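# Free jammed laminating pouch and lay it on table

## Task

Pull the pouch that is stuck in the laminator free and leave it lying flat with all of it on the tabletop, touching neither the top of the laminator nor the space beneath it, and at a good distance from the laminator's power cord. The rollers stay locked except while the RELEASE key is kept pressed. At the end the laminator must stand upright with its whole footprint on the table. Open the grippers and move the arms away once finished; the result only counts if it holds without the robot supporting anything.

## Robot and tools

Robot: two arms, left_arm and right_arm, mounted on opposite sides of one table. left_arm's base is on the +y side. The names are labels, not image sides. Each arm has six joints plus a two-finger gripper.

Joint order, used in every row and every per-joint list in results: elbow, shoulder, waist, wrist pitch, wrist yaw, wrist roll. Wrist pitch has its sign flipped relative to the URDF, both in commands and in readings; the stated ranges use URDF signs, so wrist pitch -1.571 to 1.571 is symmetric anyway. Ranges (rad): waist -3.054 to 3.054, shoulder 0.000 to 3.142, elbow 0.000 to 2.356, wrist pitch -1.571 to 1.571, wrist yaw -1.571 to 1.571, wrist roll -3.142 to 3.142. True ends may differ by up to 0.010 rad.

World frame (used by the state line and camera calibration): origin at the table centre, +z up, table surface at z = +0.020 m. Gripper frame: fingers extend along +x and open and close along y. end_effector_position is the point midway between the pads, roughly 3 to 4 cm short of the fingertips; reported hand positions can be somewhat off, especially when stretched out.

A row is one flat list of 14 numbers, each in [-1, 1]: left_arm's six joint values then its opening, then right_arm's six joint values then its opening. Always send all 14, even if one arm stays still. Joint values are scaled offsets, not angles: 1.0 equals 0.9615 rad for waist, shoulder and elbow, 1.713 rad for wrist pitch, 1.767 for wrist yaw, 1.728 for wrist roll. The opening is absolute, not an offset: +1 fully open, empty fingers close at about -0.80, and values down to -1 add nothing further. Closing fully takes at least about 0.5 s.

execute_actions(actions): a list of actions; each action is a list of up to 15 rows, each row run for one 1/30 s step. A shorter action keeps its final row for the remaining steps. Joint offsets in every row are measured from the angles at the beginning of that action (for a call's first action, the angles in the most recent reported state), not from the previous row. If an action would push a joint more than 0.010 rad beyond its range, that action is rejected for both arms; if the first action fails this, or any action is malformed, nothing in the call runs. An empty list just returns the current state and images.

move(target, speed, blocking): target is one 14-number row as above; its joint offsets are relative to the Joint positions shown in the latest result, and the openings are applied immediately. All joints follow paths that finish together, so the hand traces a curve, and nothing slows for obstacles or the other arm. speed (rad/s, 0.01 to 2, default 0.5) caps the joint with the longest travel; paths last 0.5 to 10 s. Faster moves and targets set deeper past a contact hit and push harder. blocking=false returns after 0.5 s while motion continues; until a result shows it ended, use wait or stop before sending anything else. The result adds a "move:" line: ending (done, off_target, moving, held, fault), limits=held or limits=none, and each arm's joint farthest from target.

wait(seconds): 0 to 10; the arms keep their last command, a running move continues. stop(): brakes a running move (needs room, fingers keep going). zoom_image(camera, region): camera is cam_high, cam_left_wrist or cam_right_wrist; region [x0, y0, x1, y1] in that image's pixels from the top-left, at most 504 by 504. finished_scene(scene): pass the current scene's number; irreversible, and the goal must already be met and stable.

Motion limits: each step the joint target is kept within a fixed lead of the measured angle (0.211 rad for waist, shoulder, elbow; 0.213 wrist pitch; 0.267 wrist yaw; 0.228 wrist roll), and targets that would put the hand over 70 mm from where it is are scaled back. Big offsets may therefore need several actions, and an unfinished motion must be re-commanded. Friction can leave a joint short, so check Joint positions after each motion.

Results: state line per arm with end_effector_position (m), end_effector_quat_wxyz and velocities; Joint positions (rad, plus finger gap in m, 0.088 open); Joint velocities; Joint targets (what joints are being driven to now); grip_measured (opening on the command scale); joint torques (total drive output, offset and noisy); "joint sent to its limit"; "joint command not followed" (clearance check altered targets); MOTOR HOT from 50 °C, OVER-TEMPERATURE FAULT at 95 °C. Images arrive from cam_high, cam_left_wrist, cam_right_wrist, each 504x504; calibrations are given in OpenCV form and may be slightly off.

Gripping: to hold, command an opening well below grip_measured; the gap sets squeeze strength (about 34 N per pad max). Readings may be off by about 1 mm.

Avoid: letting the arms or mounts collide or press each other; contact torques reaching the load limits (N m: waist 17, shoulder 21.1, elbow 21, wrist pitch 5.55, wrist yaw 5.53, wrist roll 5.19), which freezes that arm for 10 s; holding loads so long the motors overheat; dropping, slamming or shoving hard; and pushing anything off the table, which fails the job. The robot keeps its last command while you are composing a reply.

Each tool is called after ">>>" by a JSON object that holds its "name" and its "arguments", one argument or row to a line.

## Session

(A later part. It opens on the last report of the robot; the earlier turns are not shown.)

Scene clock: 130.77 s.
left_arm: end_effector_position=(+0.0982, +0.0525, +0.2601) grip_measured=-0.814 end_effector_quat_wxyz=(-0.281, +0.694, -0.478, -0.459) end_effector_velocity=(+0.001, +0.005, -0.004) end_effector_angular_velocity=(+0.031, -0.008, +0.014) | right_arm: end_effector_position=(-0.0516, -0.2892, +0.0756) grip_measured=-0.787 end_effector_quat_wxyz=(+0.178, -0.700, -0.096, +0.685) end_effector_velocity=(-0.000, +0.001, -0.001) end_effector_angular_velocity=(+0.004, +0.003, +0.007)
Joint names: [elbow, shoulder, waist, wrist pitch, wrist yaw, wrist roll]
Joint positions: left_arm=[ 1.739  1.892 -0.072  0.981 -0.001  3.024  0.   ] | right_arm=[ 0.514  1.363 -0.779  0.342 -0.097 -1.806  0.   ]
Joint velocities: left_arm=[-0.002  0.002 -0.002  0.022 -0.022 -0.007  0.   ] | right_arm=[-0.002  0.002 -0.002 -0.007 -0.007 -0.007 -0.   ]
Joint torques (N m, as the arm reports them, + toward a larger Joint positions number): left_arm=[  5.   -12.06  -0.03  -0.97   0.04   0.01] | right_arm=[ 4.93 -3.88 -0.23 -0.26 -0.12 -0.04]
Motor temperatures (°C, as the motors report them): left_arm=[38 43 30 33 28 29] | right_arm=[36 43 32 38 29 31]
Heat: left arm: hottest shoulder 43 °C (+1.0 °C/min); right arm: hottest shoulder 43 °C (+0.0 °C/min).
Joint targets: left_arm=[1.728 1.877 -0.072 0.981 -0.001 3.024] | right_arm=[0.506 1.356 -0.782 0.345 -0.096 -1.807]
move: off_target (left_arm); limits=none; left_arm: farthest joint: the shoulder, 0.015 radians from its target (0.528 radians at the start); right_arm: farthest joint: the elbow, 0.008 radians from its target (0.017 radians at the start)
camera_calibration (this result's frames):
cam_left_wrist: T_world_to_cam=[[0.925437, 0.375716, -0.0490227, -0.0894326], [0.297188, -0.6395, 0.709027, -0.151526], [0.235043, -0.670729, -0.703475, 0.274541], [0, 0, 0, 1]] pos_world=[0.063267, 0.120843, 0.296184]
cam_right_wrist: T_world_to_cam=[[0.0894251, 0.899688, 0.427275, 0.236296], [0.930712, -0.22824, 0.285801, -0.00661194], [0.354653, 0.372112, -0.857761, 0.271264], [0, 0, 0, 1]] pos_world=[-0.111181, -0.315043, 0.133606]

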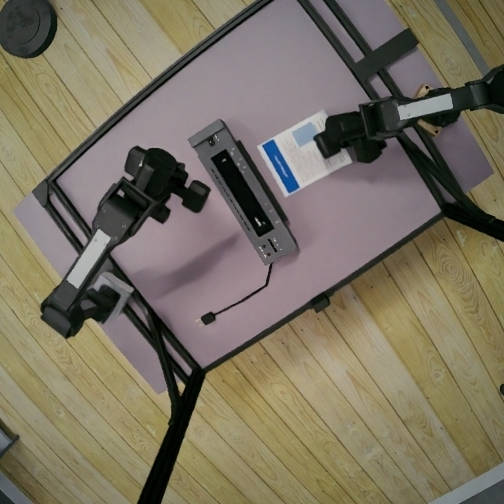

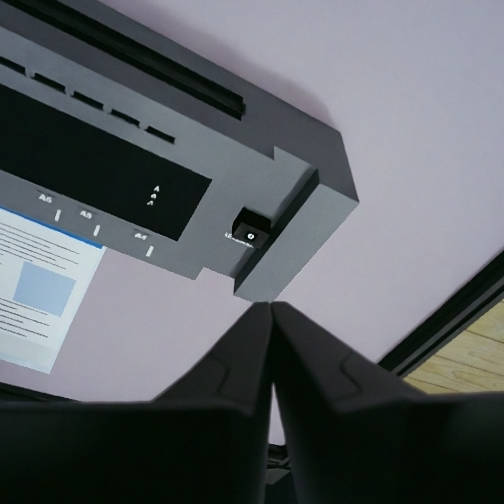

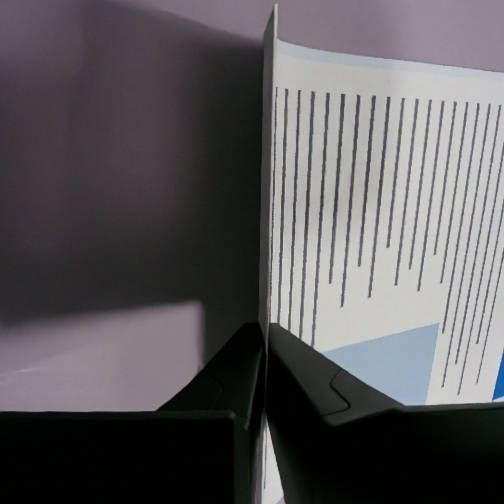

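>>> {"name": "execute_actions", "arguments": {
  "actions": [
    [[-0.014,-0.020,0,0,0,0,-0.9,-0.008,-0.007,-0.003,0.002,0,0,-0.78],[-0.019,-0.026,0,0,0,0,-0.9,-0.008,-0.007,-0.003,0.002,0,0,-0.72],[-0.025,-0.034,0,0,0,0,-0.9,-0.008,-0.007,-0.003,0.002,0,0,-0.65],[-0.032,-0.043,0,0,0,0,-0.9,-0.008,-0.007,-0.003,0.002,0,0,-0.57],[-0.040,-0.054,0,0,0,0,-0.9,-0.008,-0.007,-0.003,0.002,0,0,-0.49],[-0.049,-0.066,0,0,0,0,-0.9,-0.008,-0.007,-0.003,0.002,0,0,-0.40],[-0.058,-0.078,0,0,0,0,-0.9,-0.008,-0.007,-0.003,0.002,0,0,-0.31],[-0.067,-0.090,0,0,0,0,-0.9,-0.008,-0.007,-0.003,0.002,0,0,-0.22],[-0.076,-0.102,0,0,0,0,-0.9,-0.008,-0.007,-0.003,0.002,0,0,-0.13],[-0.085,-0.114,0,0,0,0,-0.9,-0.008,-0.007,-0.003,0.002,0,0,-0.04],[-0.094,-0.126,0,0,0,0,-0.9,-0.008,-0.007,-0.003,0.002,0,0,0.05],[-0.103,-0.138,0,0,0,0,-0.9,-0.008,-0.007,-0.003,0.002,0,0,0.14],[-0.112,-0.150,0,0,0,0,-0.9,-0.008,-0.007,-0.003,0.002,0,0,0.23],[-0.121,-0.162,0,0,0,0,-0.9,-0.008,-0.007,-0.003,0.002,0,0,0.32],[-0.130,-0.174,0,0,0,0,-0.9,-0.008,-0.007,-0.003,0.002,0,0,0.40]],
    [[-0.045,-0.055,0,0,0,0,-0.9,-0.008,-0.007,-0.003,0.002,0,0,0.46],[-0.054,-0.067,0,0,0,0,-0.9,-0.008,-0.007,-0.003,0.002,0,0,0.50],[-0.063,-0.079,0,0,0,0,-0.9,-0.008,-0.007,-0.003,0.002,0,0,0.50],[-0.072,-0.091,0,0,0,0,-0.9,-0.008,-0.007,-0.003,0.002,0,0,0.50],[-0.081,-0.103,0,0,0,0,-0.9,-0.008,-0.007,-0.003,0.002,0,0,0.50],[-0.090,-0.115,0,0,0,0,-0.9,-0.008,-0.007,-0.003,0.002,0,0,0.50],[-0.099,-0.127,0,0,0,0,-0.9,-0.008,-0.007,-0.003,0.002,0,0,0.50],[-0.108,-0.139,0,0,0,0,-0.9,-0.008,-0.007,-0.003,0.002,0,0,0.50],[-0.117,-0.151,0,0,0,0,-0.9,-0.008,-0.007,-0.003,0.002,0,0,0.50],[-0.125,-0.162,0,0,0,0,-0.9,-0.008,-0.007,-0.003,0.002,0,0,0.50],[-0.132,-0.171,0,0,0,0,-0.9,-0.008,-0.007,-0.003,0.002,0,0,0.50],[-0.138,-0.179,0,0,0,0,-0.9,-0.008,-0.007,-0.003,0.002,0,0,0.50],[-0.143,-0.186,0,0,0,0,-0.9,-0.008,-0.007,-0.003,0.002,0,0,0.50],[-0.147,-0.191,0,0,0,0,-0.9,-0.008,-0.007,-0.003,0.002,0,0,0.50],[-0.150,-0.195,0,0,0,0,-0.9,-0.008,-0.007,-0.003,0.002,0,0,0.50]]
  ]
}}

Scene clock: 146.53 s.
left_arm: end_effector_position=(+0.0807, +0.1113, +0.2979) grip_measured=-0.814 end_effector_quat_wxyz=(-0.262, +0.708, -0.490, -0.436) end_effector_velocity=(-0.011, +0.045, +0.026) end_effector_angular_velocity=(-0.056, -0.026, +0.027) | right_arm: end_effector_position=(-0.0518, -0.2907, +0.0745) grip_measured=+0.499 end_effector_quat_wxyz=(+0.177, -0.700, -0.094, +0.685) end_effector_velocity=(-0.000, -0.005, -0.001) end_effector_angular_velocity=(-0.019, -0.003, +0.002)
Joint names: [elbow, shoulder, waist, wrist pitch, wrist yaw, wrist roll]
Joint positions: left_arm=[ 1.528  1.61  -0.072  0.981 -0.001  3.024  0.   ] | right_arm=[ 0.511  1.363 -0.78   0.344 -0.096 -1.806  0.063]
Joint velocities: left_arm=[-0.139 -0.208 -0.002  0.007 -0.022 -0.022  0.   ] | right_arm=[-0.002 -0.007 -0.002  0.022  0.007 -0.007  0.   ]
Joint torques (N m, as the arm reports them, + toward a larger Joint positions number): left_arm=[ 4.83 -9.45 -0.05 -1.07  0.05  0.  ] | right_arm=[ 5.02 -3.85 -0.23 -0.3  -0.12  0.01]
Motor temperatures (°C, as the motors report them): left_arm=[37 46 30 33 28 29] | right_arm=[36 42 32 37 29 31]
Heat: left arm: hottest shoulder 46 °C (+3.0 °C/min); right arm: hottest shoulder 42 °C (-1.0 °C/min).
Joint targets: left_arm=[1.504 1.582 -0.072 0.981 -0.001 3.024] | right_arm=[0.504 1.356 -0.783 0.346 -0.096 -1.806]
camera_calibration (this result's frames):
cam_left_wrist: T_world_to_cam=[[0.926487, 0.372195, -0.0556156, -0.091186], [0.282493, -0.590198, 0.756217, -0.15385], [0.248636, -0.716336, -0.651953, 0.333373], [0, 0, 0, 1]] pos_world=[0.0450559, 0.181943, 0.328616]
cam_right_wrist: T_world_to_cam=[[0.0908955, 0.90186, 0.422359, 0.239227], [0.930713, -0.227809, 0.28614, -0.00636168], [0.354275, 0.367086, -0.860079, 0.269679], [0, 0, 0, 1]] pos_world=[-0.111364, -0.316194, 0.132726]

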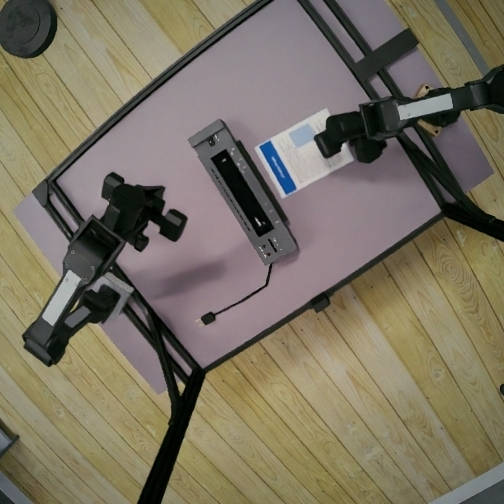

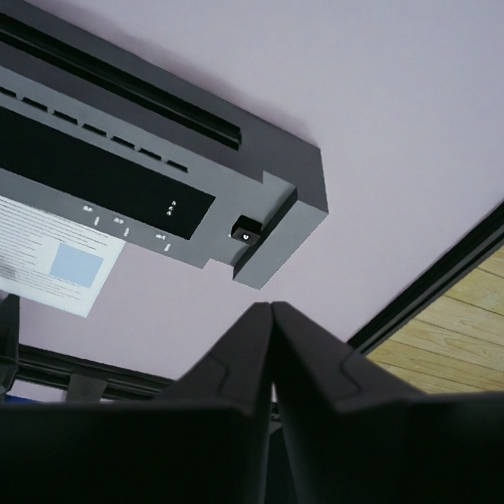

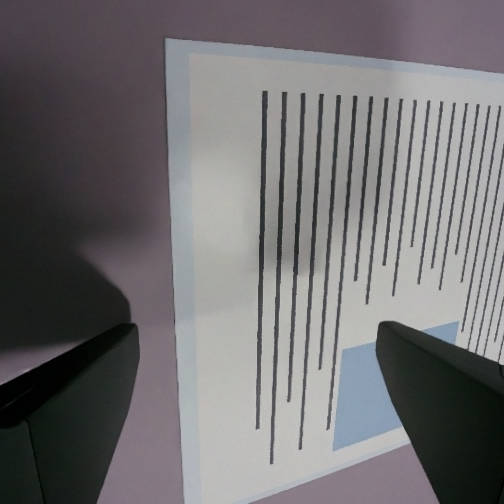

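>>> {"name": "zoom_image", "arguments": {
  "camera": "cam_high",
  "region": [200, 90, 360, 250]
}}

Region (200, 90, 360, 250) of cam_high's 504x504 image, scaled by 3.150, with more detail than that image has.

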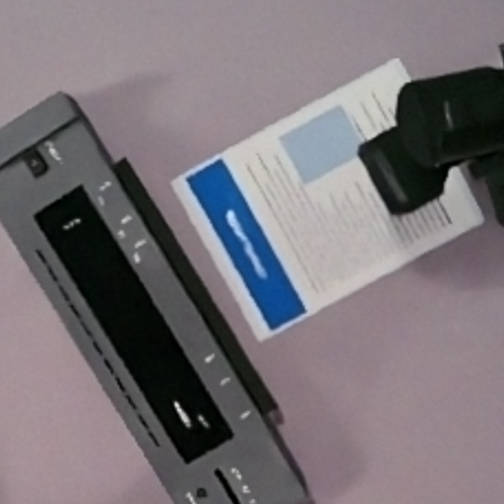

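>>> {"name": "move", "arguments": {
  "target": [-0.15,-0.25,0,0,0,0,-0.9,0.26,-0.624,0.26,0.292,0,0,0.5],
  "speed": 0.8
}}

Scene clock: 157.73 s.
left_arm: end_effector_position=(+0.0672, +0.1565, +0.3284) grip_measured=-0.814 end_effector_quat_wxyz=(-0.236, +0.725, -0.506, -0.403) end_effector_velocity=(+0.002, +0.003, -0.001) end_effector_angular_velocity=(+0.013, -0.019, +0.004) | right_arm: end_effector_position=(-0.1170, -0.3122, +0.2380) grip_measured=+0.500 end_effector_quat_wxyz=(+0.200, -0.673, -0.296, +0.648) end_effector_velocity=(-0.004, -0.002, -0.000) end_effector_angular_velocity=(-0.000, +0.002, +0.033)
Joint names: [elbow, shoulder, waist, wrist pitch, wrist yaw, wrist roll]
Joint positions: left_arm=[ 1.396  1.382 -0.072  0.981 -0.001  3.024  0.   ] | right_arm=[ 0.75   0.767 -0.533  0.842 -0.096 -1.806  0.063]
Joint velocities: left_arm=[-0.002 -0.002 -0.002  0.007 -0.022  0.007  0.   ] | right_arm=[-0.002 -0.007  0.002  0.007 -0.022 -0.022 -0.   ]
Joint torques (N m, as the arm reports them, + toward a larger Joint positions number): left_arm=[ 4.93 -7.56 -0.07 -1.21  0.06  0.  ] | right_arm=[ 8.2  -1.47  0.28 -0.82 -0.1   0.02]
Motor temperatures (°C, as the motors report them): left_arm=[37 45 30 34 28 29] | right_arm=[37 41 32 37 29 31]
Heat: left arm: hottest shoulder 45 °C (+1.0 °C/min); right arm: hottest shoulder 41 °C (-2.0 °C/min).
Joint targets: left_arm=[1.384 1.370 -0.072 0.981 -0.001 3.024] | right_arm=[0.761 0.763 -0.530 0.844 -0.096 -1.806]
move: off_target (left_arm, right_arm); limits=none; left_arm: farthest joint: the shoulder, 0.012 radians from its target (0.227 radians at the start); right_arm: farthest joint: the elbow, 0.011 radians from its target (0.250 radians at the start)
camera_calibration (this result's frames):
cam_left_wrist: T_world_to_cam=[[0.92814, 0.366649, -0.0642272, -0.090247], [0.26082, -0.51748, 0.814977, -0.175623], [0.265574, -0.773164, -0.575923, 0.3717], [0, 0, 0, 1]] pos_world=[0.030854, 0.229593, 0.351403]
cam_right_wrist: T_world_to_cam=[[-0.156144, 0.708978, 0.687728, 0.0431597], [0.945449, -0.0942645, 0.311835, 0.0399286], [0.285913, 0.698902, -0.655583, 0.488171], [0, 0, 0, 1]] pos_world=[-0.170585, -0.368019, 0.277903]

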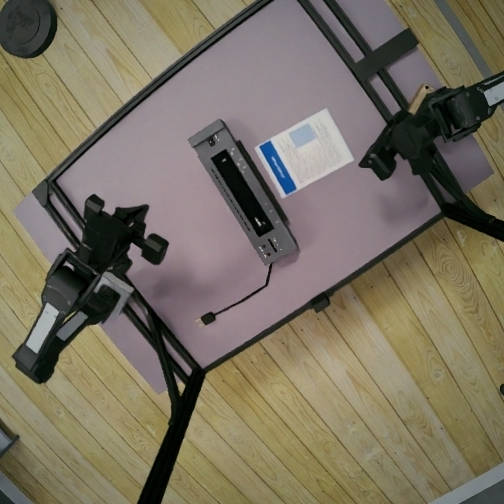

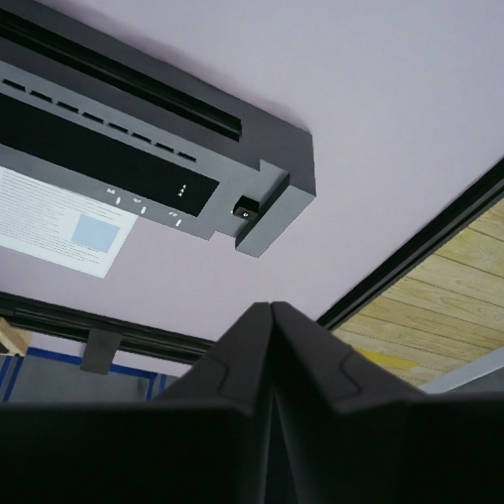

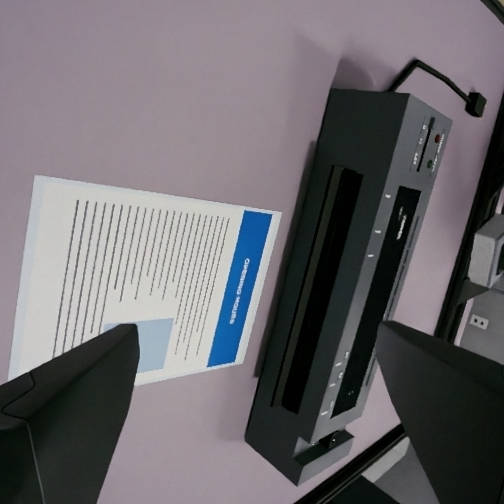

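>>> {"name": "finished_scene", "arguments": {
  "scene": 2
}}

The scene is finished: the task was done.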